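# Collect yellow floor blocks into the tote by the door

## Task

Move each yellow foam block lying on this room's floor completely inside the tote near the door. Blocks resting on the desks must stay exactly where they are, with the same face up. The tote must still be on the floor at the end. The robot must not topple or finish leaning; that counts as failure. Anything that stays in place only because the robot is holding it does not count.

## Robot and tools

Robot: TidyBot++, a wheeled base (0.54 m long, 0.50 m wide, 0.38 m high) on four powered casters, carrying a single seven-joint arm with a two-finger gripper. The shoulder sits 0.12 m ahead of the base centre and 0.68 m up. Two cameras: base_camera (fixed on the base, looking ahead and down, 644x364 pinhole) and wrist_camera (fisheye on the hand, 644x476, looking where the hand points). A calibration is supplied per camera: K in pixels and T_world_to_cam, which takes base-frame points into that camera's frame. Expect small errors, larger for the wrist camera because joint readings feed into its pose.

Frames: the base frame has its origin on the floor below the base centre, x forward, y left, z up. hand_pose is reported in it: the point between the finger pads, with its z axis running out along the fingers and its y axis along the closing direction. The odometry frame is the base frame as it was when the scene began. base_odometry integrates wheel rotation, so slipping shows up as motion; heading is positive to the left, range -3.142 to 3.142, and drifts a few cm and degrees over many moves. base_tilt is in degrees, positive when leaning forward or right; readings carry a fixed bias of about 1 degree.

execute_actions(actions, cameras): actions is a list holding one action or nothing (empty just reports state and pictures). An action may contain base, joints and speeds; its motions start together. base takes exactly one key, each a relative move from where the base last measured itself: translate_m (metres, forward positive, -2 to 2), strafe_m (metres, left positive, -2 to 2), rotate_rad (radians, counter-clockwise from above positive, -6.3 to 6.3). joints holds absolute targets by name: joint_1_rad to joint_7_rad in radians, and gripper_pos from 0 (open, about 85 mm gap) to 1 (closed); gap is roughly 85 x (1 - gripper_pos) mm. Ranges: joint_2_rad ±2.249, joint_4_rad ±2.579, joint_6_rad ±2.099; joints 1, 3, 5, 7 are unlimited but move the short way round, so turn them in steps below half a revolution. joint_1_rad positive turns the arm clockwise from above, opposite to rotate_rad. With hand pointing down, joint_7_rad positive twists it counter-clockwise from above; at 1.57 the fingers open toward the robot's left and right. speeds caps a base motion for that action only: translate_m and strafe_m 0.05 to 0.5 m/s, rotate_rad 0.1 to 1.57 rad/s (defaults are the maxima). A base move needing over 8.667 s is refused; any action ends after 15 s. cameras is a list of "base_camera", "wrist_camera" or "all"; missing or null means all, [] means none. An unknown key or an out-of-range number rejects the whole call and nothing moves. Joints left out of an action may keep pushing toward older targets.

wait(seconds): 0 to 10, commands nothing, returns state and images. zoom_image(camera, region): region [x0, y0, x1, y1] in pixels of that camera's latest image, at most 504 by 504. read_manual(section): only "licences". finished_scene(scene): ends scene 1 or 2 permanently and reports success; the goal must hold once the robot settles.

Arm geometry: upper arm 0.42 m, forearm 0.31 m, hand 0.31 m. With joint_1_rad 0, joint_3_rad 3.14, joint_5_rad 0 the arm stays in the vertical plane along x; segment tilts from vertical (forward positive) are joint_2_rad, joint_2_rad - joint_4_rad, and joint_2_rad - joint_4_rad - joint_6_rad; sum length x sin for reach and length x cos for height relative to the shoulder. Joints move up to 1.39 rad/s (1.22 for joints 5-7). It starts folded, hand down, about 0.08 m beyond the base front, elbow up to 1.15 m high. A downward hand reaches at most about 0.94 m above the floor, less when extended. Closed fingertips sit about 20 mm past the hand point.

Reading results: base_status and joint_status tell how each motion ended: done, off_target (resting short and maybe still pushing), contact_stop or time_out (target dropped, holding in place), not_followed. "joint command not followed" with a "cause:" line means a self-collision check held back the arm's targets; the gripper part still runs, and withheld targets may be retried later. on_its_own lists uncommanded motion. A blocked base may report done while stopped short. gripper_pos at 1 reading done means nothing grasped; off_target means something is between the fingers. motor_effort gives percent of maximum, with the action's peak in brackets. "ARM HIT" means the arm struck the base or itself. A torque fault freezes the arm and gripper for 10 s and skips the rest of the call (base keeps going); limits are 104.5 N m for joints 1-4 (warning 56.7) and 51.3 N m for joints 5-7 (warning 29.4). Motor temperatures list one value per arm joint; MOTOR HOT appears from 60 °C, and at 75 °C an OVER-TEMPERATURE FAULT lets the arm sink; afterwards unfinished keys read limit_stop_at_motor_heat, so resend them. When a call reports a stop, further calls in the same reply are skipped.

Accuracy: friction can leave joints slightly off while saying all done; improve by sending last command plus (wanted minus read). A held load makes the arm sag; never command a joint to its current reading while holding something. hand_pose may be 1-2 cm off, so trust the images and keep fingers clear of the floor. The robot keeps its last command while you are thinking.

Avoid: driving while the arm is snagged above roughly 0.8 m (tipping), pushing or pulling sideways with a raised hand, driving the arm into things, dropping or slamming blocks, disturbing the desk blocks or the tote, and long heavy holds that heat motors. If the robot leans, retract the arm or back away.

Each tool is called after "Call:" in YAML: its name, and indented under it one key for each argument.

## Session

Call:
execute_actions:
  actions:
    - {"joints":{"joint_2_rad":-0.2,"joint_4_rad":-1.0,"joint_6_rad":-1.4}}

Call:
execute_actions:
  actions:
    - {"base":{"rotate_rad":2.1}}
  cameras: ["wrist_camera"]

Call:
execute_actions:
  actions:
    - {"base":{"rotate_rad":2.1}}
  cameras: ["wrist_camera"]

Scene clock: 2.77 s.
Motor temperatures (°C, as the motors report them): [35 38 32 38 37 44 44]
base_odometry: x=+0.000 y=+0.000 heading=+0.000 (m, m, rad; odometry frame)
base_tilt: forward=+0.4 right=-0.1 (deg)
base_status: not commanded
joint_positions: joint_1_rad=+0.006 joint_2_rad=-0.216 joint_3_rad=+3.104 joint_4_rad=-1.014 joint_5_rad=+0.035 joint_6_rad=-1.379 joint_7_rad=+1.604 gripper_pos=+0.000
joint_status: all done
motor_effort: joint_1_rad=-1(1) joint_2_rad=-9(12) joint_3_rad=+1(1) joint_4_rad=+17(21) joint_5_rad=+0(0) joint_6_rad=+7(7) joint_7_rad=-1(1) (%)
hand_pose: x=+0.5092 y=+0.0066 z=+1.1349 quat_wxyz=(+0.021, +0.885, +0.025, +0.464) (m; base frame)
pictures: base_camera, wrist_camera
camera_calibration (this result's frames):
wrist_camera: T_world_to_cam=[[0.0484, -0.997084, 0.0589918, -0.0795517], [-0.590739, -0.0761995, -0.803257, 1.26962], [0.80541, 0.00402889, -0.592705, 0.398993], [0, 0, 0, 1]] pos_world=[0.43251, 0.0158169, 1.26101]
Images, in order (width x height): base_camera 644x364, wrist_camera 644x476.

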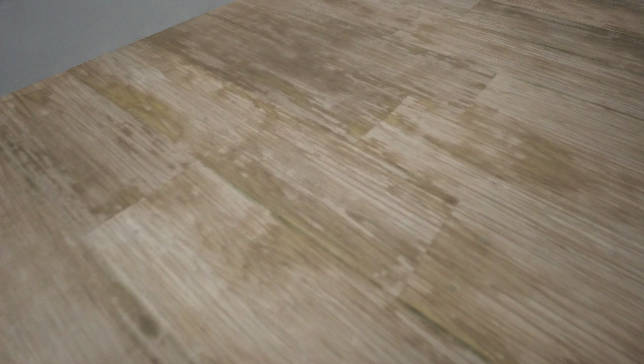

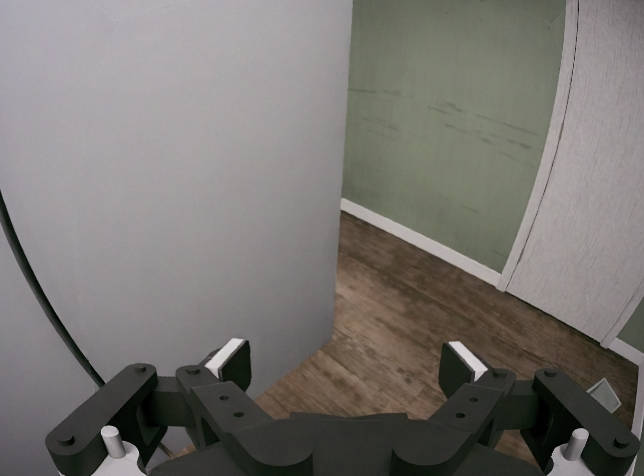

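Scene clock: 5.40 s.
Motor temperatures (°C, as the motors report them): [35 38 32 38 37 44 44]
base_odometry: x=+0.000 y=+0.000 heading=+2.099 (m, m, rad; odometry frame)
base_tilt: forward=+0.4 right=-0.1 (deg)
base_status: done
joint_positions: joint_1_rad=+0.006 joint_2_rad=-0.195 joint_3_rad=+3.104 joint_4_rad=-1.014 joint_5_rad=+0.035 joint_6_rad=-1.379 joint_7_rad=+1.604 gripper_pos=+0.000
joint_status: not commanded
motor_effort: joint_1_rad=-2(0) joint_2_rad=-11(14) joint_3_rad=+1(2) joint_4_rad=+18(19) joint_5_rad=+0(1) joint_6_rad=+7(7) joint_7_rad=-1(1) (%)
hand_pose: x=+0.5184 y=+0.0065 z=+1.1267 quat_wxyz=(+0.020, +0.890, +0.025, +0.454) (m; base frame)
pictures: wrist_camera
camera_calibration (this result's frames):
wrist_camera: T_world_to_cam=[[0.0495878, -0.997092, 0.057863, -0.0789217], [-0.607143, -0.0760944, -0.790941, 1.26315], [0.793044, 0.00408998, -0.60915, 0.411721], [0, 0, 0, 1]] pos_world=[0.444315, 0.0157427, 1.25445]
Images, in order (width x height): wrist_camera 644x476.

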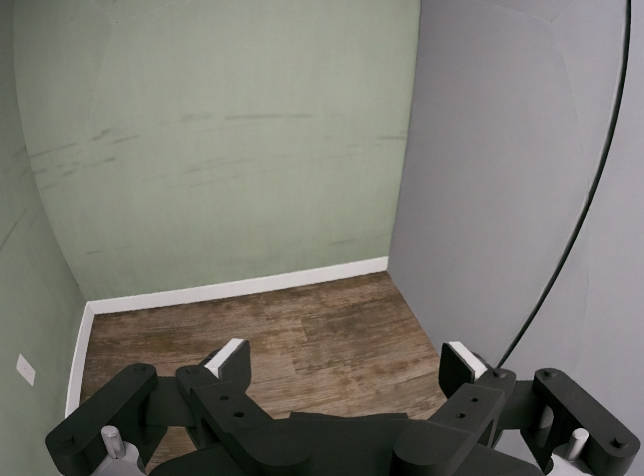

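Scene clock: 8.03 s.
Motor temperatures (°C, as the motors report them): [35 38 32 38 37 44 44]
base_odometry: x=+0.000 y=+0.000 heading=-2.085 (m, m, rad; odometry frame)
base_tilt: forward=+0.4 right=-0.1 (deg)
base_status: done
joint_positions: joint_1_rad=+0.006 joint_2_rad=-0.195 joint_3_rad=+3.104 joint_4_rad=-1.014 joint_5_rad=+0.035 joint_6_rad=-1.379 joint_7_rad=+1.604 gripper_pos=+0.000
joint_status: not commanded
motor_effort: joint_1_rad=+0(2) joint_2_rad=-11(14) joint_3_rad=+1(1) joint_4_rad=+17(19) joint_5_rad=+0(1) joint_6_rad=+7(7) joint_7_rad=-1(1) (%)
hand_pose: x=+0.5186 y=+0.0065 z=+1.1266 quat_wxyz=(+0.020, +0.890, +0.025, +0.454) (m; base frame)
pictures: wrist_camera
camera_calibration (this result's frames):
wrist_camera: T_world_to_cam=[[0.0496109, -0.997093, 0.0578384, -0.0789059], [-0.607509, -0.0760908, -0.79066, 1.26298], [0.792762, 0.00408796, -0.609518, 0.412055], [0, 0, 0, 1]] pos_world=[0.444527, 0.0157405, 1.25431]
Images, in order (width x height): wrist_camera 644x476.

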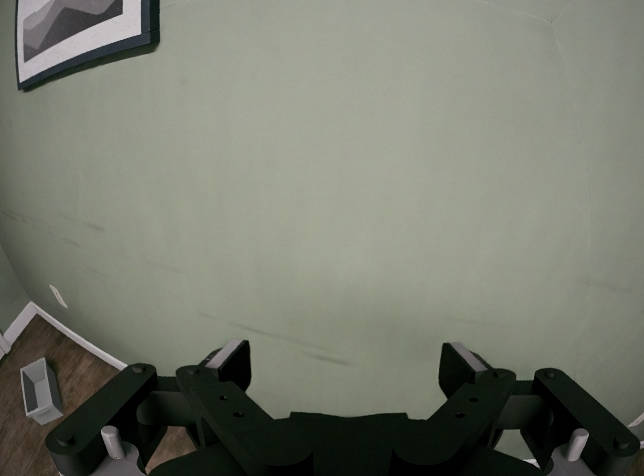

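Call:
execute_actions:
  actions:
    - {"base":{"rotate_rad":1.33},"joints":{"joint_6_rad":-1.7}}
  cameras: ["wrist_camera"]

Call:
execute_actions:
  actions:
    - {"base":{"translate_m":1.2}}

Scene clock: 15.53 s.
Motor temperatures (°C, as the motors report them): [35 37 32 38 37 44 44]
base_odometry: x=+0.000 y=+0.000 heading=-0.756 (m, m, rad; odometry frame)
base_tilt: forward=+0.4 right=-0.1 (deg)
base_status: done
joint_positions: joint_1_rad=+0.006 joint_2_rad=-0.195 joint_3_rad=+3.104 joint_4_rad=-1.012 joint_5_rad=+0.035 joint_6_rad=-1.700 joint_7_rad=+1.604 gripper_pos=+0.000
joint_status: all done
motor_effort: joint_1_rad=-1(2) joint_2_rad=-10(12) joint_3_rad=+1(1) joint_4_rad=+16(18) joint_5_rad=+1(1) joint_6_rad=+5(7) joint_7_rad=-1(1) (%)
hand_pose: x=+0.4481 y=+0.0037 z=+1.0570 quat_wxyz=(+0.020, +0.951, +0.024, +0.307) (m; base frame)
pictures: wrist_camera
camera_calibration (this result's frames):
wrist_camera: T_world_to_cam=[[0.0553082, -0.997528, 0.0433366, -0.0614302], [-0.825786, -0.0700976, -0.559611, 1.01853], [0.561265, -0.00483573, -0.827622, 0.759866], [0, 0, 0, 1]] pos_world=[0.417996, 0.0137923, 1.20152]
Images, in order (width x height): wrist_camera 644x476.

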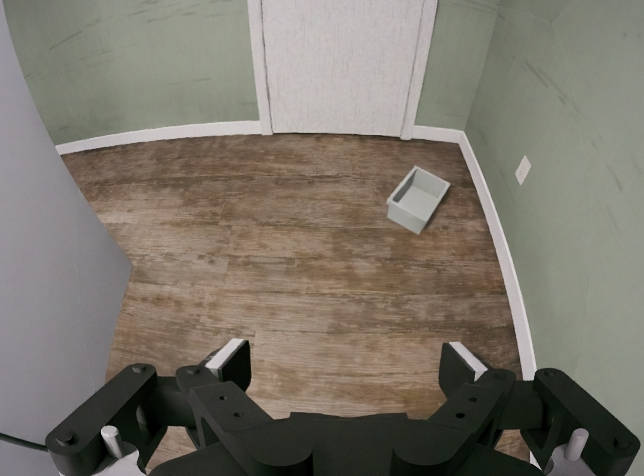

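Scene clock: 19.30 s.
Motor temperatures (°C, as the motors report them): [35 37 32 39 37 44 44]
base_odometry: x=+0.875 y=-0.822 heading=-0.755 (m, m, rad; odometry frame)
base_tilt: forward=+0.5 right=-0.1 (deg)
base_status: done
joint_positions: joint_1_rad=+0.006 joint_2_rad=-0.196 joint_3_rad=+3.104 joint_4_rad=-1.012 joint_5_rad=+0.035 joint_6_rad=-1.700 joint_7_rad=+1.604 gripper_pos=+0.000
joint_status: not commanded
motor_effort: joint_1_rad=-1(0) joint_2_rad=-9(13) joint_3_rad=+1(1) joint_4_rad=+16(17) joint_5_rad=+1(0) joint_6_rad=+5(6) joint_7_rad=-1(1) (%)
hand_pose: x=+0.4478 y=+0.0037 z=+1.0576 quat_wxyz=(+0.020, +0.951, +0.024, +0.307) (m; base frame)
pictures: base_camera, wrist_camera
camera_calibration (this result's frames):
wrist_camera: T_world_to_cam=[[0.055247, -0.997529, 0.0434075, -0.0614784], [-0.824945, -0.0700941, -0.56085, 1.01949], [0.562507, -0.00482345, -0.826779, 0.759052], [0, 0, 0, 1]] pos_world=[0.417446, 0.0137948, 1.20202]
Images, in order (width x height): base_camera 644x364, wrist_camera 644x476.

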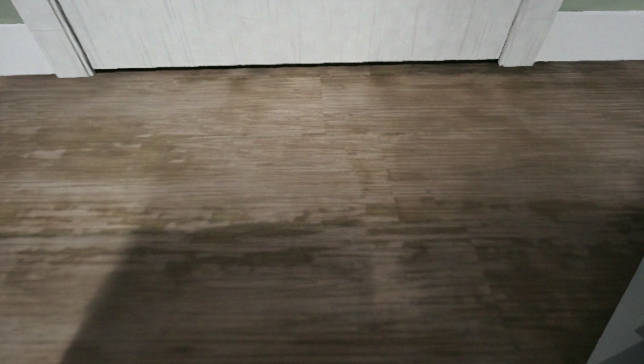

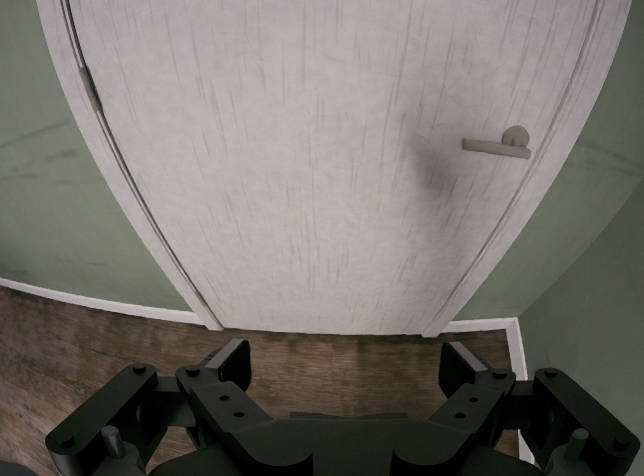

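Call:
execute_actions:
  actions:
    - {"base":{"strafe_m":0.4}}
  cameras: []

Call:
execute_actions:
  actions:
    - {"base":{"translate_m":0.3}}
  cameras: []

Call:
execute_actions:
  actions:
    - {"base":{"rotate_rad":1.57},"joints":{"joint_6_rad":-1.4}}
  cameras: []

Call:
execute_actions:
  actions:
    - {"base":{"translate_m":1.3}}

Call:
execute_actions:
  actions:
    - {"joints":{"joint_1_rad":-1.3}}
  cameras: ["wrist_camera"]

Scene clock: 30.83 s.
Motor temperatures (°C, as the motors report them): [35 37 32 39 37 44 44]
base_odometry: x=+1.149 y=-0.530 heading=-0.756 (m, m, rad; odometry frame)
base_tilt: forward=+0.4 right=-0.1 (deg)
base_status: done
joint_positions: joint_1_rad=+0.006 joint_2_rad=-0.196 joint_3_rad=+3.103 joint_4_rad=-1.012 joint_5_rad=+0.035 joint_6_rad=-1.700 joint_7_rad=+1.604 gripper_pos=+0.000
joint_status: not commanded
motor_effort: joint_1_rad=+0(1) joint_2_rad=-9(10) joint_3_rad=+1(3) joint_4_rad=+16(16) joint_5_rad=+0(2) joint_6_rad=+5(5) joint_7_rad=-1(1) (%)
hand_pose: x=+0.4477 y=+0.0039 z=+1.0576 quat_wxyz=(+0.020, +0.951, +0.024, +0.308) (m; base frame)
pictures: none
No camera images: the call's "cameras" was empty. Leave "cameras" out to get every camera's image.

Scene clock: 32.87 s.
Motor temperatures (°C, as the motors report them): [35 37 32 39 37 44 44]
base_odometry: x=+1.368 y=-0.736 heading=-0.755 (m, m, rad; odometry frame)
base_tilt: forward=+0.5 right=-0.1 (deg)
base_status: done
joint_positions: joint_1_rad=+0.006 joint_2_rad=-0.193 joint_3_rad=+3.103 joint_4_rad=-1.011 joint_5_rad=+0.035 joint_6_rad=-1.700 joint_7_rad=+1.604 gripper_pos=+0.000
joint_status: not commanded
motor_effort: joint_1_rad=+0(1) joint_2_rad=-10(14) joint_3_rad=+1(1) joint_4_rad=+16(18) joint_5_rad=+0(1) joint_6_rad=+5(6) joint_7_rad=-1(1) (%)
hand_pose: x=+0.4488 y=+0.0039 z=+1.0569 quat_wxyz=(+0.019, +0.951, +0.024, +0.306) (m; base frame)
pictures: none
No camera images: the call's "cameras" was empty. Leave "cameras" out to get every camera's image.

Scene clock: 35.20 s.
Motor temperatures (°C, as the motors report them): [35 37 32 39 37 44 44]
base_odometry: x=+1.368 y=-0.736 heading=+0.814 (m, m, rad; odometry frame)
base_tilt: forward=+0.4 right=-0.1 (deg)
base_status: done
joint_positions: joint_1_rad=-0.009 joint_2_rad=-0.200 joint_3_rad=+3.089 joint_4_rad=-1.008 joint_5_rad=+0.017 joint_6_rad=-1.399 joint_7_rad=+1.604 gripper_pos=+0.000
joint_status: all done
motor_effort: joint_1_rad=-1(39) joint_2_rad=-10(24) joint_3_rad=+1(44) joint_4_rad=+17(24) joint_5_rad=+0(41) joint_6_rad=+7(15) joint_7_rad=-1(2) (%)
hand_pose: x=+0.5119 y=+0.0247 z=+1.1258 quat_wxyz=(+0.006, +0.892, +0.042, +0.450) (m; base frame)
pictures: none
No camera images: the call's "cameras" was empty. Leave "cameras" out to get every camera's image.

Scene clock: 39.17 s.
Motor temperatures (°C, as the motors report them): [35 37 32 39 37 44 44]
base_odometry: x=+2.258 y=+0.212 heading=+0.815 (m, m, rad; odometry frame)
base_tilt: forward=+0.5 right=-0.1 (deg)
base_status: done
joint_positions: joint_1_rad=-0.009 joint_2_rad=-0.196 joint_3_rad=+3.089 joint_4_rad=-1.008 joint_5_rad=+0.017 joint_6_rad=-1.399 joint_7_rad=+1.604 gripper_pos=+0.000
joint_status: not commanded
motor_effort: joint_1_rad=-1(0) joint_2_rad=-10(14) joint_3_rad=+1(2) joint_4_rad=+17(18) joint_5_rad=+0(0) joint_6_rad=+7(7) joint_7_rad=-1(1) (%)
hand_pose: x=+0.5134 y=+0.0247 z=+1.1245 quat_wxyz=(+0.006, +0.893, +0.042, +0.448) (m; base frame)
pictures: base_camera, wrist_camera
camera_calibration (this result's frames):
wrist_camera: T_world_to_cam=[[0.0913079, -0.994729, 0.0466615, -0.0693255], [-0.61497, -0.09318, -0.783026, 1.25529], [0.783247, 0.0428011, -0.620236, 0.430809], [0, 0, 0, 1]] pos_world=[0.440862, 0.0295682, 1.25336]
Images, in order (width x height): base_camera 644x364, wrist_camera 644x476.

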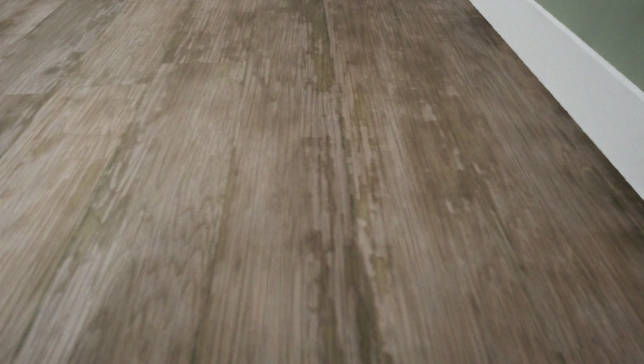

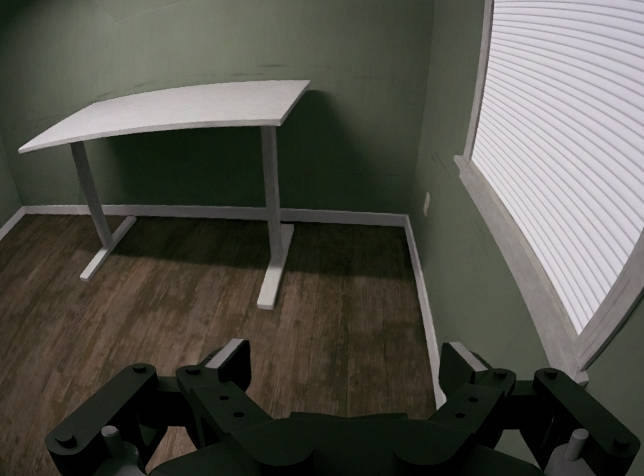

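Scene clock: 41.73 s.
Motor temperatures (°C, as the motors report them): [35 37 32 39 37 44 44]
base_odometry: x=+2.258 y=+0.212 heading=+0.815 (m, m, rad; odometry frame)
base_tilt: forward=+0.4 right=-0.1 (deg)
base_status: not commanded
joint_positions: joint_1_rad=-1.286 joint_2_rad=-0.196 joint_3_rad=+3.091 joint_4_rad=-1.008 joint_5_rad=+0.017 joint_6_rad=-1.399 joint_7_rad=+1.604 gripper_pos=+0.000
joint_status: all done
motor_effort: joint_1_rad=-1(0) joint_2_rad=-11(11) joint_3_rad=+1(2) joint_4_rad=+17(18) joint_5_rad=+0(1) joint_6_rad=+7(7) joint_7_rad=-1(1) (%)
hand_pose: x=+0.2104 y=+0.3845 z=+1.1245 quat_wxyz=(-0.262, +0.693, +0.565, +0.364) (m; base frame)
pictures: wrist_camera
camera_calibration (this result's frames):
wrist_camera: T_world_to_cam=[[0.97819, -0.202458, 0.0464184, -0.1747], [-0.0902093, -0.615386, -0.783047, 1.19286], [0.187099, 0.761782, -0.620228, 0.501736], [0, 0, 0, 1]] pos_world=[0.184623, 0.316489, 1.25337]
Images, in order (width x height): wrist_camera 644x476.

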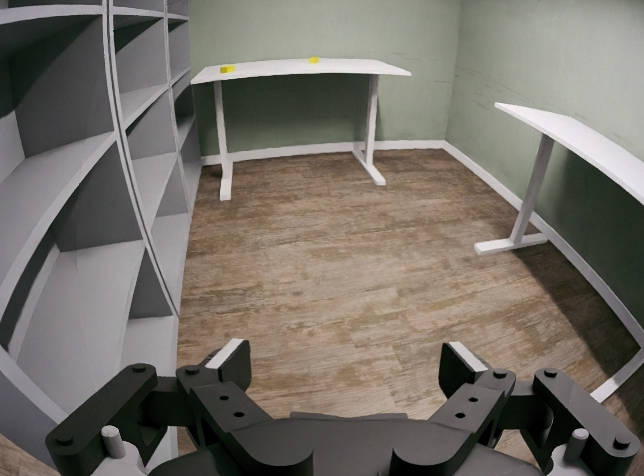

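Call:
execute_actions:
  actions:
    - {"joints":{"joint_1_rad":-0.8,"joint_6_rad":-2.0}}
  cameras: ["wrist_camera"]

Call:
execute_actions:
  actions:
    - {"base":{"translate_m":-1.5},"joints":{"joint_1_rad":0,"joint_6_rad":-1.5}}
  cameras: []

Call:
execute_actions:
  actions:
    - {"base":{"rotate_rad":1.57}}

Scene clock: 54.10 s.
Motor temperatures (°C, as the motors report them): [35 37 32 39 37 44 44]
base_odometry: x=+2.258 y=+0.212 heading=+0.815 (m, m, rad; odometry frame)
base_tilt: forward=+0.4 right=-0.1 (deg)
base_status: not commanded
joint_positions: joint_1_rad=-0.815 joint_2_rad=-0.196 joint_3_rad=+3.092 joint_4_rad=-1.008 joint_5_rad=+0.017 joint_6_rad=-1.983 joint_7_rad=+1.604 gripper_pos=+0.000
joint_status: all done
motor_effort: joint_1_rad=-1(0) joint_2_rad=-8(11) joint_3_rad=+1(2) joint_4_rad=+15(18) joint_5_rad=+0(0) joint_6_rad=+3(7) joint_7_rad=+0(1) (%)
hand_pose: x=+0.2824 y=+0.1911 z=+1.0179 quat_wxyz=(-0.059, +0.889, +0.424, +0.162) (m; base frame)
pictures: wrist_camera
camera_calibration (this result's frames):
wrist_camera: T_world_to_cam=[[0.783988, -0.620491, 0.0188102, -0.116482], [-0.584863, -0.74845, -0.312663, 0.683162], [0.208083, 0.234123, -0.949678, 0.999695], [0, 0, 0, 1]] pos_world=[0.282856, 0.204985, 1.16518]
Images, in order (width x height): wrist_camera 644x476.

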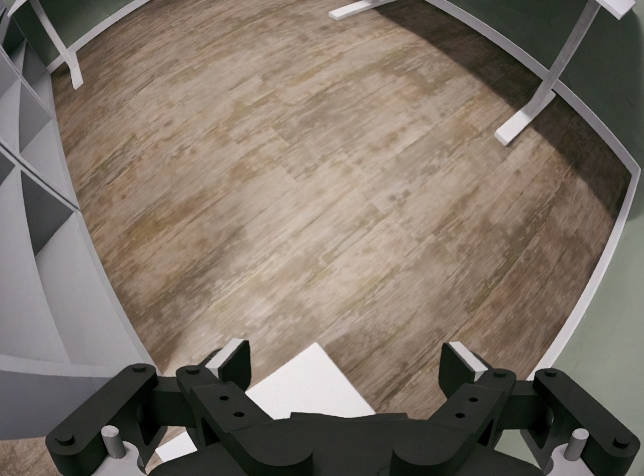

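Scene clock: 58.60 s.
Motor temperatures (°C, as the motors report them): [35 37 32 39 37 44 44]
base_odometry: x=+1.232 y=-0.882 heading=+0.816 (m, m, rad; odometry frame)
base_tilt: forward=+0.4 right=-0.1 (deg)
base_status: done
joint_positions: joint_1_rad=-0.014 joint_2_rad=-0.204 joint_3_rad=+3.093 joint_4_rad=-1.008 joint_5_rad=+0.017 joint_6_rad=-1.519 joint_7_rad=+1.604 gripper_pos=+0.000
joint_status: all done
motor_effort: joint_1_rad=-1(1) joint_2_rad=-10(14) joint_3_rad=+1(2) joint_4_rad=+17(18) joint_5_rad=+0(1) joint_6_rad=+7(7) joint_7_rad=-1(1) (%)
hand_pose: x=+0.4864 y=+0.0232 z=+1.0989 quat_wxyz=(+0.006, +0.916, +0.043, +0.398) (m; base frame)
pictures: none
No camera images: the call's "cameras" was empty. Leave "cameras" out to get every camera's image.

Scene clock: 60.90 s.
Motor temperatures (°C, as the motors report them): [35 37 32 39 37 44 44]
base_odometry: x=+1.232 y=-0.882 heading=+2.386 (m, m, rad; odometry frame)
base_tilt: forward=+0.4 right=-0.1 (deg)
base_status: done
joint_positions: joint_1_rad=-0.013 joint_2_rad=-0.199 joint_3_rad=+3.094 joint_4_rad=-1.008 joint_5_rad=+0.017 joint_6_rad=-1.517 joint_7_rad=+1.604 gripper_pos=+0.000
joint_status: not commanded
motor_effort: joint_1_rad=-1(1) joint_2_rad=-10(13) joint_3_rad=+1(3) joint_4_rad=+16(18) joint_5_rad=+0(1) joint_6_rad=+6(6) joint_7_rad=-1(1) (%)
hand_pose: x=+0.4888 y=+0.0220 z=+1.0975 quat_wxyz=(+0.007, +0.917, +0.041, +0.396) (m; base frame)
pictures: base_camera, wrist_camera
camera_calibration (this result's frames):
wrist_camera: T_world_to_cam=[[0.0924289, -0.994885, 0.0407551, -0.0625662], [-0.7011, -0.0940901, -0.706828, 1.17721], [0.707047, 0.0367579, -0.706211, 0.565246], [0, 0, 0, 1]] pos_world=[0.431473, 0.0277407, 1.23382]
Images, in order (width x height): base_camera 644x364, wrist_camera 644x476.

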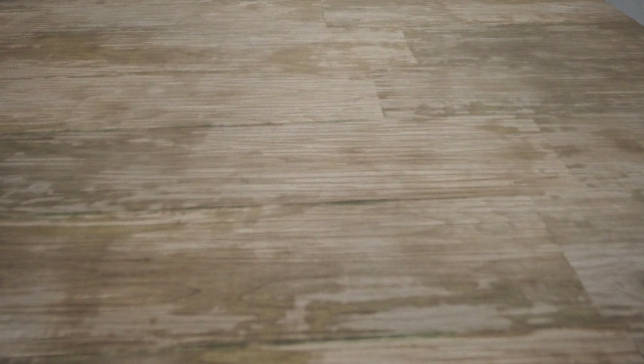

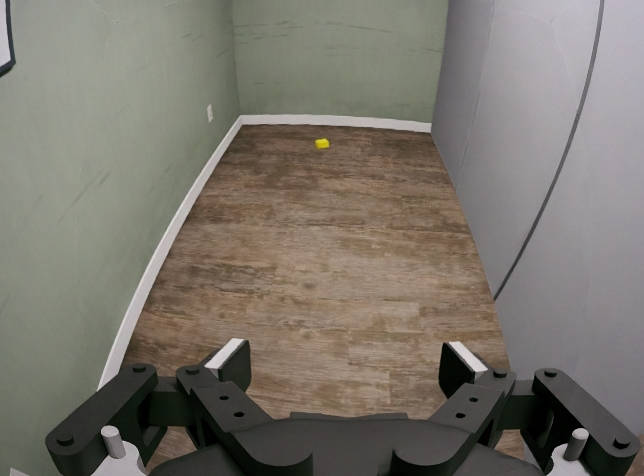

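Call:
execute_actions:
  actions:
    - {"base":{"translate_m":1.9}}
  cameras: []

Call:
execute_actions:
  actions:
    - {"base":{"strafe_m":0.2},"joints":{"joint_2_rad":0.6,"joint_3_rad":3.14,"joint_4_rad":-1.6,"joint_6_rad":-0.94}}

Scene clock: 77.57 s.
Motor temperatures (°C, as the motors report them): [35 37 32 39 37 44 44]
base_odometry: x=-0.153 y=+0.419 heading=+2.387 (m, m, rad; odometry frame)
base_tilt: forward=+0.4 right=-0.1 (deg)
base_status: done
joint_positions: joint_1_rad=-0.013 joint_2_rad=-0.196 joint_3_rad=+3.094 joint_4_rad=-1.008 joint_5_rad=+0.017 joint_6_rad=-1.516 joint_7_rad=+1.604 gripper_pos=+0.000
joint_status: not commanded
motor_effort: joint_1_rad=-1(1) joint_2_rad=-9(14) joint_3_rad=+1(1) joint_4_rad=+17(18) joint_5_rad=+0(1) joint_6_rad=+7(7) joint_7_rad=-1(1) (%)
hand_pose: x=+0.4902 y=+0.0220 z=+1.0968 quat_wxyz=(+0.007, +0.917, +0.041, +0.396) (m; base frame)
pictures: none
No camera images: the call's "cameras" was empty. Leave "cameras" out to get every camera's image.

Scene clock: 79.63 s.
Motor temperatures (°C, as the motors report them): [35 37 32 39 37 44 44]
base_odometry: x=-0.291 y=+0.273 heading=+2.386 (m, m, rad; odometry frame)
base_tilt: forward=+0.5 right=-0.1 (deg)
base_status: done
joint_positions: joint_1_rad=-0.011 joint_2_rad=+0.599 joint_3_rad=+3.124 joint_4_rad=-1.585 joint_5_rad=+0.017 joint_6_rad=-0.960 joint_7_rad=+1.604 gripper_pos=+0.000
joint_status: all done
motor_effort: joint_1_rad=-1(2) joint_2_rad=-41(45) joint_3_rad=+0(2) joint_4_rad=+15(18) joint_5_rad=+0(1) joint_6_rad=+0(7) joint_7_rad=-1(1) (%)
hand_pose: x=+0.6122 y=+0.0112 z=+0.5371 quat_wxyz=(+0.002, +0.999, +0.034, -0.001) (m; base frame)
pictures: base_camera, wrist_camera
camera_calibration (this result's frames):
wrist_camera: T_world_to_cam=[[0.0801367, -0.99666, -0.0157368, -0.0239735], [-0.996297, -0.0805811, 0.0299954, 0.65145], [-0.0311633, 0.0132748, -0.999426, 0.692274], [0, 0, 0, 1]] pos_world=[0.672532, 0.0194113, 0.671959]
Images, in order (width x height): base_camera 644x364, wrist_camera 644x476.

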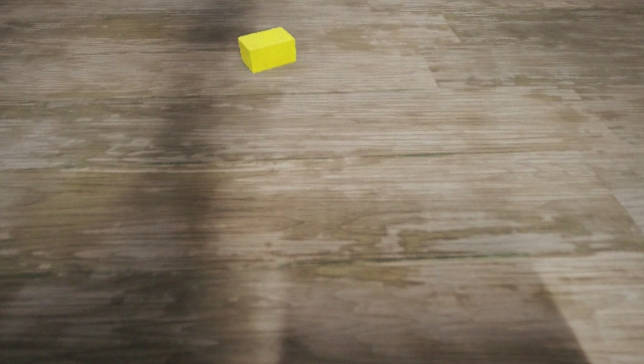

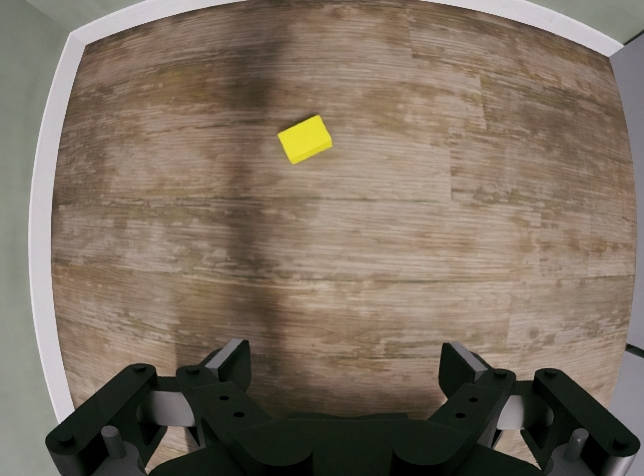

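Call:
execute_actions:
  actions:
    - {"base":{"strafe_m":0.05},"joints":{"joint_1_rad":-0.11,"joint_7_rad":0.38}}
  cameras: []

Call:
execute_actions:
  actions:
    - {"base":{"translate_m":0.24},"joints":{"joint_2_rad":1.5,"joint_4_rad":-1.42,"joint_6_rad":-0.22}}

Scene clock: 89.57 s.
Motor temperatures (°C, as the motors report them): [35 37 32 39 37 44 44]
base_odometry: x=-0.325 y=+0.237 heading=+2.386 (m, m, rad; odometry frame)
base_tilt: forward=+0.4 right=-0.1 (deg)
base_status: done
joint_positions: joint_1_rad=-0.095 joint_2_rad=+0.599 joint_3_rad=+3.131 joint_4_rad=-1.585 joint_5_rad=+0.017 joint_6_rad=-0.960 joint_7_rad=+0.402 gripper_pos=+0.000
joint_status: all done
motor_effort: joint_1_rad=-1(3) joint_2_rad=-40(43) joint_3_rad=+0(2) joint_4_rad=+15(15) joint_5_rad=+0(1) joint_6_rad=+0(1) joint_7_rad=-1(1) (%)
hand_pose: x=+0.6099 y=+0.0495 z=+0.5370 quat_wxyz=(+0.004, +0.864, -0.503, +0.001) (m; base frame)
pictures: none
No camera images: the call's "cameras" was empty. Leave "cameras" out to get every camera's image.

Scene clock: 91.73 s.
Motor temperatures (°C, as the motors report them): [35 37 32 39 37 44 44]
base_odometry: x=-0.500 y=+0.401 heading=+2.387 (m, m, rad; odometry frame)
base_tilt: forward=+0.5 right=-0.1 (deg)
base_status: done
joint_positions: joint_1_rad=-0.096 joint_2_rad=+1.500 joint_3_rad=+3.131 joint_4_rad=-1.438 joint_5_rad=+0.017 joint_6_rad=-0.240 joint_7_rad=+0.402 gripper_pos=+0.000
joint_status: all done
motor_effort: joint_1_rad=-1(1) joint_2_rad=-47(52) joint_3_rad=+0(1) joint_4_rad=+3(17) joint_5_rad=+0(0) joint_6_rad=+0(1) joint_7_rad=-1(1) (%)
hand_pose: x=+0.5885 y=+0.0521 z=+0.0929 quat_wxyz=(+0.008, +0.864, -0.504, -0.017) (m; base frame)
pictures: base_camera, wrist_camera
camera_calibration (this result's frames):
wrist_camera: T_world_to_cam=[[-0.864308, -0.50286, 0.0101589, 0.539341], [-0.501867, 0.863583, 0.0485167, 0.302581], [-0.0331701, 0.036835, -0.998771, 0.246938], [0, 0, 0, 1]] pos_world=[0.626203, 0.000813329, 0.226475]
Images, in order (width x height): base_camera 644x364, wrist_camera 644x476.

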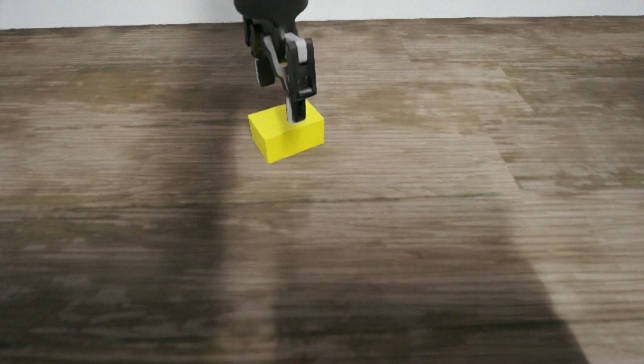

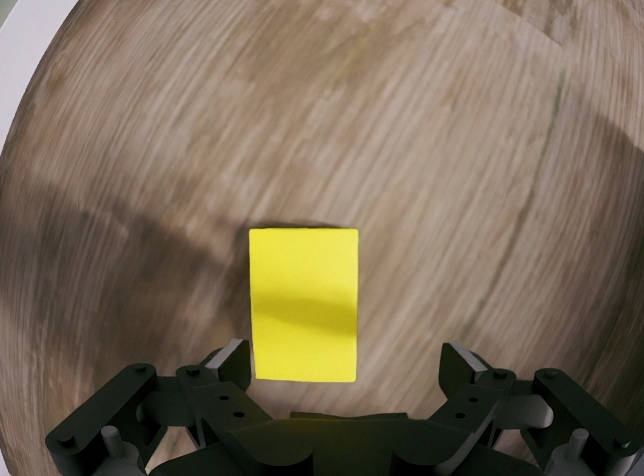

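Call:
execute_actions:
  actions:
    - {"base":{"translate_m":0.03}}
  cameras: []

Call:
execute_actions:
  actions:
    - {"joints":{"joint_2_rad":1.64,"joint_4_rad":-1.32,"joint_6_rad":-0.16}}
  cameras: ["wrist_camera"]

Scene clock: 98.07 s.
Motor temperatures (°C, as the motors report them): [35 37 32 39 37 44 44]
base_odometry: x=-0.522 y=+0.422 heading=+2.388 (m, m, rad; odometry frame)
base_tilt: forward=+0.5 right=-0.1 (deg)
base_status: done
joint_positions: joint_1_rad=-0.097 joint_2_rad=+1.499 joint_3_rad=+3.131 joint_4_rad=-1.427 joint_5_rad=+0.017 joint_6_rad=-0.237 joint_7_rad=+0.402 gripper_pos=+0.000
joint_status: not commanded
motor_effort: joint_1_rad=+0(2) joint_2_rad=-47(49) joint_3_rad=+0(1) joint_4_rad=+4(5) joint_5_rad=+0(0) joint_6_rad=+0(0) joint_7_rad=-1(1) (%)
hand_pose: x=+0.5962 y=+0.0536 z=+0.0938 quat_wxyz=(+0.004, +0.864, -0.503, -0.011) (m; base frame)
pictures: none
No camera images: the call's "cameras" was empty. Leave "cameras" out to get every camera's image.

Scene clock: 99.20 s.
Motor temperatures (°C, as the motors report them): [35 37 32 39 37 44 44]
base_odometry: x=-0.522 y=+0.422 heading=+2.388 (m, m, rad; odometry frame)
base_tilt: forward=+0.5 right=-0.1 (deg)
base_status: not commanded
joint_positions: joint_1_rad=-0.098 joint_2_rad=+1.637 joint_3_rad=+3.131 joint_4_rad=-1.337 joint_5_rad=+0.017 joint_6_rad=-0.181 joint_7_rad=+0.402 gripper_pos=+0.000
joint_status: all done
motor_effort: joint_1_rad=-1(3) joint_2_rad=-46(48) joint_3_rad=+0(2) joint_4_rad=+3(5) joint_5_rad=+0(0) joint_6_rad=+0(2) joint_7_rad=-1(0) (%)
hand_pose: x=+0.5847 y=+0.0523 z=+0.0331 quat_wxyz=(+0.001, +0.864, -0.504, -0.007) (m; base frame)
pictures: wrist_camera
camera_calibration (this result's frames):
wrist_camera: T_world_to_cam=[[-0.864153, -0.503106, -0.0111338, 0.537443], [-0.503131, 0.863336, 0.0388646, 0.304508], [-0.00994081, 0.0391867, -0.999182, 0.173389], [0, 0, 0, 1]] pos_world=[0.619364, 0.000703684, 0.167397]
Images, in order (width x height): wrist_camera 644x476.

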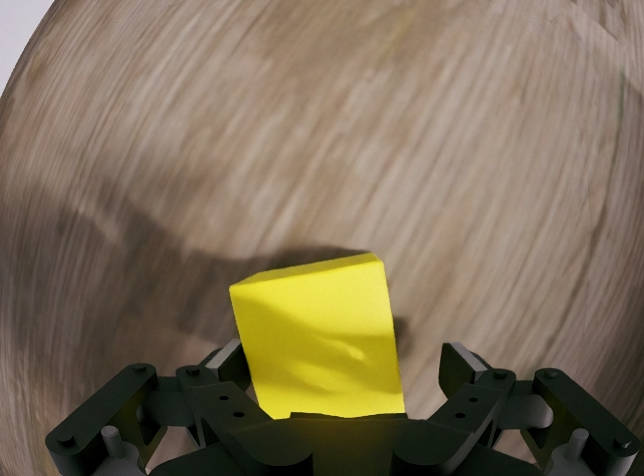

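Call:
execute_actions:
  actions:
    - {"joints":{"gripper_pos":1}}
  cameras: []

Call:
execute_actions:
  actions:
    - {"joints":{"joint_1_rad":0,"joint_2_rad":0.3,"joint_4_rad":-1.9,"joint_6_rad":-0.94,"joint_7_rad":0.135}}
  cameras: []

Call:
execute_actions:
  actions:
    - {"base":{"rotate_rad":3.14}}
  cameras: []

Call:
execute_actions:
  actions:
    - {"base":{"translate_m":1.4}}

Scene clock: 108.37 s.
Motor temperatures (°C, as the motors report them): [35 38 32 39 37 44 44]
base_odometry: x=-0.522 y=+0.422 heading=+2.388 (m, m, rad; odometry frame)
base_tilt: forward=+0.4 right=-0.1 (deg)
base_status: not commanded
joint_positions: joint_1_rad=-0.098 joint_2_rad=+1.633 joint_3_rad=+3.131 joint_4_rad=-1.330 joint_5_rad=+0.017 joint_6_rad=-0.179 joint_7_rad=+0.402 gripper_pos=+0.392
joint_status: gripper_pos off_target (ended at +0.392, target +1.000)
motor_effort: joint_1_rad=-1(0) joint_2_rad=-46(48) joint_3_rad=-1(1) joint_4_rad=+3(10) joint_5_rad=+0(0) joint_6_rad=+0(7) joint_7_rad=+0(1) (%)
hand_pose: x=+0.5919 y=+0.0530 z=+0.0351 quat_wxyz=(-0.003, +0.864, -0.504, -0.002) (m; base frame)
pictures: none
No camera images: the call's "cameras" was empty. Leave "cameras" out to get every camera's image.

Scene clock: 110.97 s.
Motor temperatures (°C, as the motors report them): [35 38 32 39 37 44 44]
base_odometry: x=-0.522 y=+0.422 heading=+2.388 (m, m, rad; odometry frame)
base_tilt: forward=+0.4 right=-0.1 (deg)
base_status: not commanded
joint_positions: joint_1_rad=-0.018 joint_2_rad=+0.305 joint_3_rad=+3.131 joint_4_rad=-1.883 joint_5_rad=+0.017 joint_6_rad=-0.922 joint_7_rad=+0.179 gripper_pos=+0.392
joint_status: all done
motor_effort: joint_1_rad=-1(0) joint_2_rad=-30(52) joint_3_rad=+0(0) joint_4_rad=+15(15) joint_5_rad=+0(0) joint_6_rad=+0(1) joint_7_rad=-1(0) (%)
hand_pose: x=+0.5113 y=+0.0083 z=+0.5902 quat_wxyz=(-0.006, +0.779, -0.627, +0.015) (m; base frame)
pictures: none
No camera images: the call's "cameras" was empty. Leave "cameras" out to get every camera's image.

Scene clock: 114.33 s.
Motor temperatures (°C, as the motors report them): [35 38 32 39 37 44 44]
base_odometry: x=-0.522 y=+0.422 heading=-0.756 (m, m, rad; odometry frame)
base_tilt: forward=+0.4 right=-0.1 (deg)
base_status: done
joint_positions: joint_1_rad=-0.005 joint_2_rad=+0.305 joint_3_rad=+3.134 joint_4_rad=-1.883 joint_5_rad=+0.017 joint_6_rad=-0.922 joint_7_rad=+0.179 gripper_pos=+0.392
joint_status: not commanded
motor_effort: joint_1_rad=-1(3) joint_2_rad=-29(31) joint_3_rad=+0(1) joint_4_rad=+15(15) joint_5_rad=+0(1) joint_6_rad=+0(1) joint_7_rad=-1(1) (%)
hand_pose: x=+0.5113 y=+0.0021 z=+0.5901 quat_wxyz=(-0.006, +0.774, -0.633, +0.016) (m; base frame)
pictures: none
No camera images: the call's "cameras" was empty. Leave "cameras" out to get every camera's image.

Scene clock: 118.50 s.
Motor temperatures (°C, as the motors report them): [35 38 32 39 37 44 44]
base_odometry: x=+0.498 y=-0.537 heading=-0.755 (m, m, rad; odometry frame)
base_tilt: forward=+0.4 right=-0.1 (deg)
base_status: done
joint_positions: joint_1_rad=-0.005 joint_2_rad=+0.303 joint_3_rad=+3.134 joint_4_rad=-1.889 joint_5_rad=+0.017 joint_6_rad=-0.925 joint_7_rad=+0.179 gripper_pos=+0.392
joint_status: not commanded
motor_effort: joint_1_rad=-1(2) joint_2_rad=-29(32) joint_3_rad=+1(0) joint_4_rad=+15(17) joint_5_rad=+0(1) joint_6_rad=+0(1) joint_7_rad=-1(1) (%)
hand_pose: x=+0.5081 y=+0.0021 z=+0.5894 quat_wxyz=(-0.004, +0.774, -0.633, +0.013) (m; base frame)
pictures: base_camera, wrist_camera
camera_calibration (this result's frames):
wrist_camera: T_world_to_cam=[[-0.976395, -0.211841, -0.0421505, 0.526865], [-0.212475, 0.977103, 0.0111217, 0.156087], [0.0388294, 0.0198151, -0.999049, 0.705625], [0, 0, 0, 1]] pos_world=[0.520193, -0.0548833, 0.725425]
Images, in order (width x height): base_camera 644x364, wrist_camera 644x476.

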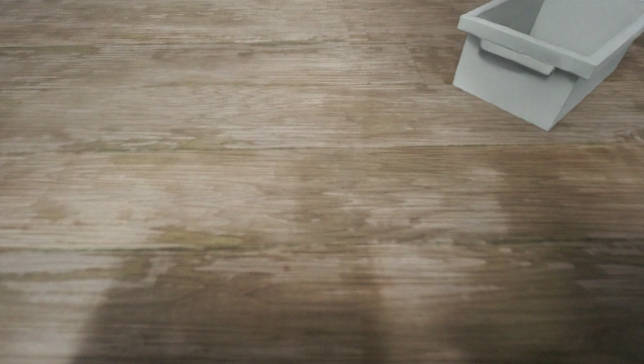

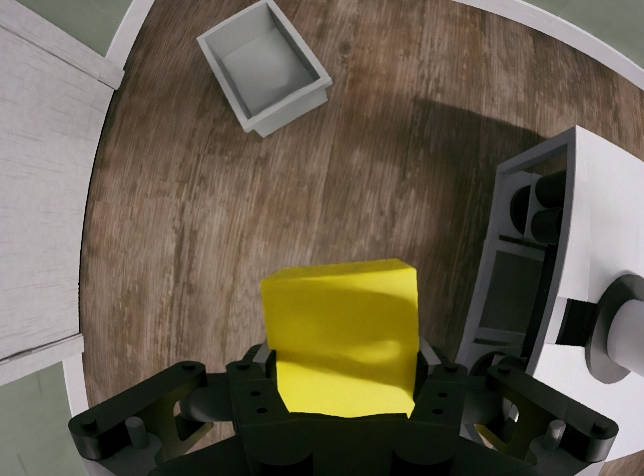

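Call:
execute_actions:
  actions:
    - {"base":{"strafe_m":-0.2},"joints":{"joint_1_rad":0.46}}
  cameras: []

Call:
execute_actions:
  actions:
    - {"base":{"translate_m":0.22},"joints":{"joint_2_rad":1.2,"joint_4_rad":-1.44,"joint_6_rad":-0.5,"joint_7_rad":1.1}}

Scene clock: 131.20 s.
Motor temperatures (°C, as the motors report them): [35 38 32 39 37 44 44]
base_odometry: x=+0.361 y=-0.683 heading=-0.754 (m, m, rad; odometry frame)
base_tilt: forward=+0.4 right=+0.0 (deg)
base_status: done
joint_positions: joint_1_rad=+0.453 joint_2_rad=+0.303 joint_3_rad=+3.142 joint_4_rad=-1.889 joint_5_rad=+0.017 joint_6_rad=-0.925 joint_7_rad=+0.179 gripper_pos=+0.392
joint_status: all done
motor_effort: joint_1_rad=-1(3) joint_2_rad=-29(31) joint_3_rad=+0(2) joint_4_rad=+15(16) joint_5_rad=+0(1) joint_6_rad=+1(1) joint_7_rad=-1(1) (%)
hand_pose: x=+0.4673 y=-0.1732 z=+0.5893 quat_wxyz=(+0.000, +0.607, -0.794, +0.014) (m; base frame)
pictures: none
No camera images: the call's "cameras" was empty. Leave "cameras" out to get every camera's image.

Scene clock: 133.37 s.
Motor temperatures (°C, as the motors report them): [35 38 32 39 37 44 44]
base_odometry: x=+0.522 y=-0.834 heading=-0.755 (m, m, rad; odometry frame)
base_tilt: forward=+0.4 right=-0.1 (deg)
base_status: done
joint_positions: joint_1_rad=+0.454 joint_2_rad=+1.201 joint_3_rad=+3.142 joint_4_rad=-1.459 joint_5_rad=+0.017 joint_6_rad=-0.519 joint_7_rad=+1.058 gripper_pos=+0.392
joint_status: all done
motor_effort: joint_1_rad=+0(2) joint_2_rad=-50(52) joint_3_rad=+0(1) joint_4_rad=+8(17) joint_5_rad=+0(0) joint_6_rad=+0(2) joint_7_rad=+0(0) (%)
hand_pose: x=+0.5911 y=-0.2321 z=+0.2442 quat_wxyz=(+0.005, +0.889, -0.458, -0.019) (m; base frame)
pictures: base_camera, wrist_camera
camera_calibration (this result's frames):
wrist_camera: T_world_to_cam=[[-0.807366, -0.590018, 0.00626027, 0.344236], [-0.588797, 0.806295, 0.0566278, 0.578031], [-0.0384591, 0.0420333, -0.998376, 0.412784], [0, 0, 0, 1]] pos_world=[0.634142, -0.280309, 0.377226]
Images, in order (width x height): base_camera 644x364, wrist_camera 644x476.

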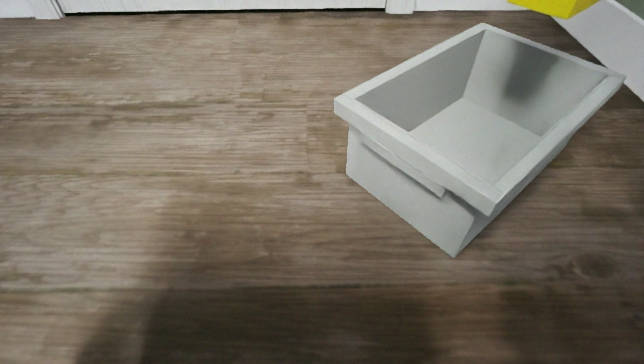

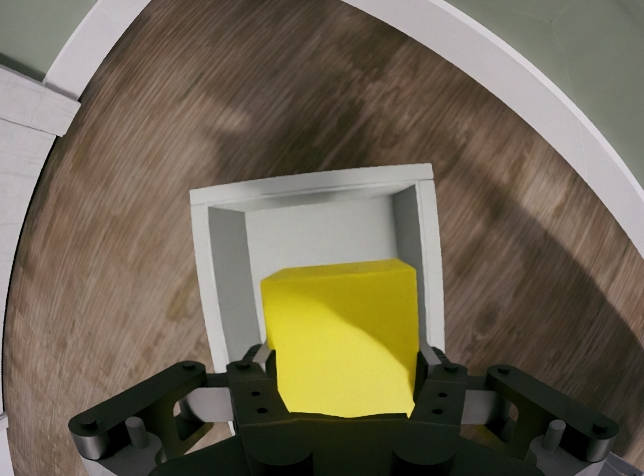

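Nudge left a bit, lower, release.

Call:
execute_actions:
  actions:
    - {"joints":{"joint_1_rad":0.39,"joint_2_rad":1.38,"joint_4_rad":-1.35,"joint_6_rad":-0.41}}
  cameras: []

Call:
execute_actions:
  actions:
    - {"joints":{"gripper_pos":0}}
  cameras: []

Call:
execute_actions:
  actions:
    - {"joints":{"joint_2_rad":0.9,"joint_4_rad":-1.6,"joint_6_rad":-0.64}}

Scene clock: 152.23 s.
Motor temperatures (°C, as the motors report them): [35 38 32 39 37 44 44]
base_odometry: x=+0.522 y=-0.834 heading=-0.755 (m, m, rad; odometry frame)
base_tilt: forward=+0.4 right=-0.1 (deg)
base_status: not commanded
joint_positions: joint_1_rad=+0.399 joint_2_rad=+1.386 joint_3_rad=+3.142 joint_4_rad=-1.365 joint_5_rad=+0.017 joint_6_rad=-0.430 joint_7_rad=+1.058 gripper_pos=+0.392
joint_status: all done
motor_effort: joint_1_rad=-1(1) joint_2_rad=-50(55) joint_3_rad=+0(1) joint_4_rad=+7(9) joint_5_rad=+0(0) joint_6_rad=+0(1) joint_7_rad=+0(1) (%)
hand_pose: x=+0.5983 y=-0.2035 z=+0.1572 quat_wxyz=(+0.005, +0.901, -0.433, -0.020) (m; base frame)
pictures: none
No camera images: the call's "cameras" was empty. Leave "cameras" out to get every camera's image.

Scene clock: 153.33 s.
Motor temperatures (°C, as the motors report them): [35 38 32 39 37 44 44]
base_odometry: x=+0.522 y=-0.834 heading=-0.755 (m, m, rad; odometry frame)
base_tilt: forward=+0.5 right=-0.1 (deg)
base_status: not commanded
joint_positions: joint_1_rad=+0.399 joint_2_rad=+1.386 joint_3_rad=+3.142 joint_4_rad=-1.365 joint_5_rad=+0.017 joint_6_rad=-0.430 joint_7_rad=+1.058 gripper_pos=+0.000
joint_status: all done
motor_effort: joint_1_rad=-1(1) joint_2_rad=-50(51) joint_3_rad=+0(0) joint_4_rad=+6(6) joint_5_rad=+0(0) joint_6_rad=+0(0) joint_7_rad=-1(1) (%)
hand_pose: x=+0.5983 y=-0.2035 z=+0.1572 quat_wxyz=(+0.005, +0.901, -0.433, -0.020) (m; base frame)
pictures: none
No camera images: the call's "cameras" was empty. Leave "cameras" out to get every camera's image.

Scene clock: 155.03 s.
Motor temperatures (°C, as the motors report them): [35 38 32 39 37 44 44]
base_odometry: x=+0.522 y=-0.834 heading=-0.755 (m, m, rad; odometry frame)
base_tilt: forward=+0.5 right=-0.1 (deg)
base_status: not commanded
joint_positions: joint_1_rad=+0.399 joint_2_rad=+0.900 joint_3_rad=+3.142 joint_4_rad=-1.583 joint_5_rad=+0.017 joint_6_rad=-0.621 joint_7_rad=+1.058 gripper_pos=+0.000
joint_status: all done
motor_effort: joint_1_rad=-1(1) joint_2_rad=-46(54) joint_3_rad=+0(0) joint_4_rad=+11(12) joint_5_rad=+0(0) joint_6_rad=+1(1) joint_7_rad=+0(1) (%)
hand_pose: x=+0.6101 y=-0.2094 z=+0.3837 quat_wxyz=(+0.004, +0.901, -0.434, +0.019) (m; base frame)
pictures: base_camera, wrist_camera
camera_calibration (this result's frames):
wrist_camera: T_world_to_cam=[[-0.773817, -0.632788, -0.0280466, 0.355877], [-0.632755, 0.774272, -0.0111479, 0.609144], [0.02877, 0.00912019, -0.999544, 0.504375], [0, 0, 0, 1]] pos_world=[0.646312, -0.251048, 0.520917]
Images, in order (width x height): base_camera 644x364, wrist_camera 644x476.

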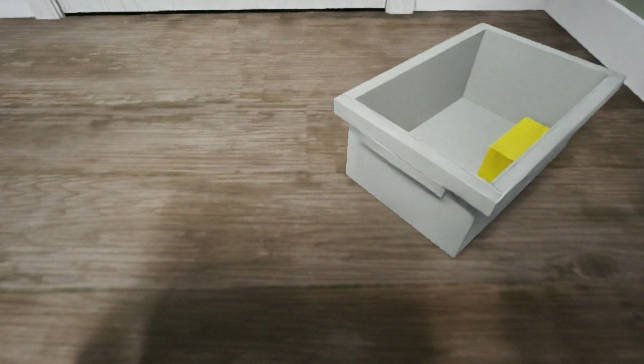

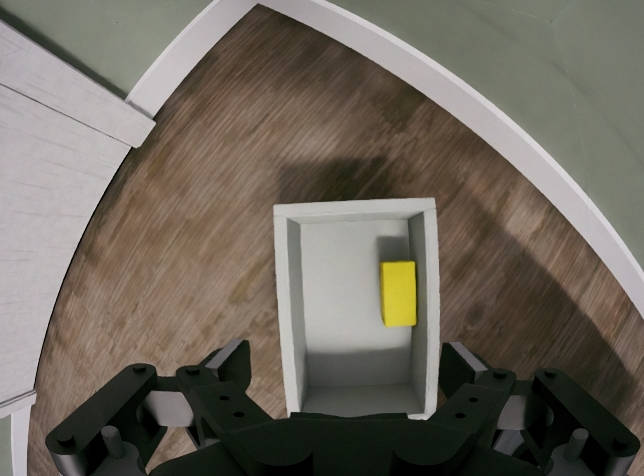

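Call:
finished_scene:
  scene: 2

The scene is finished: the task was done.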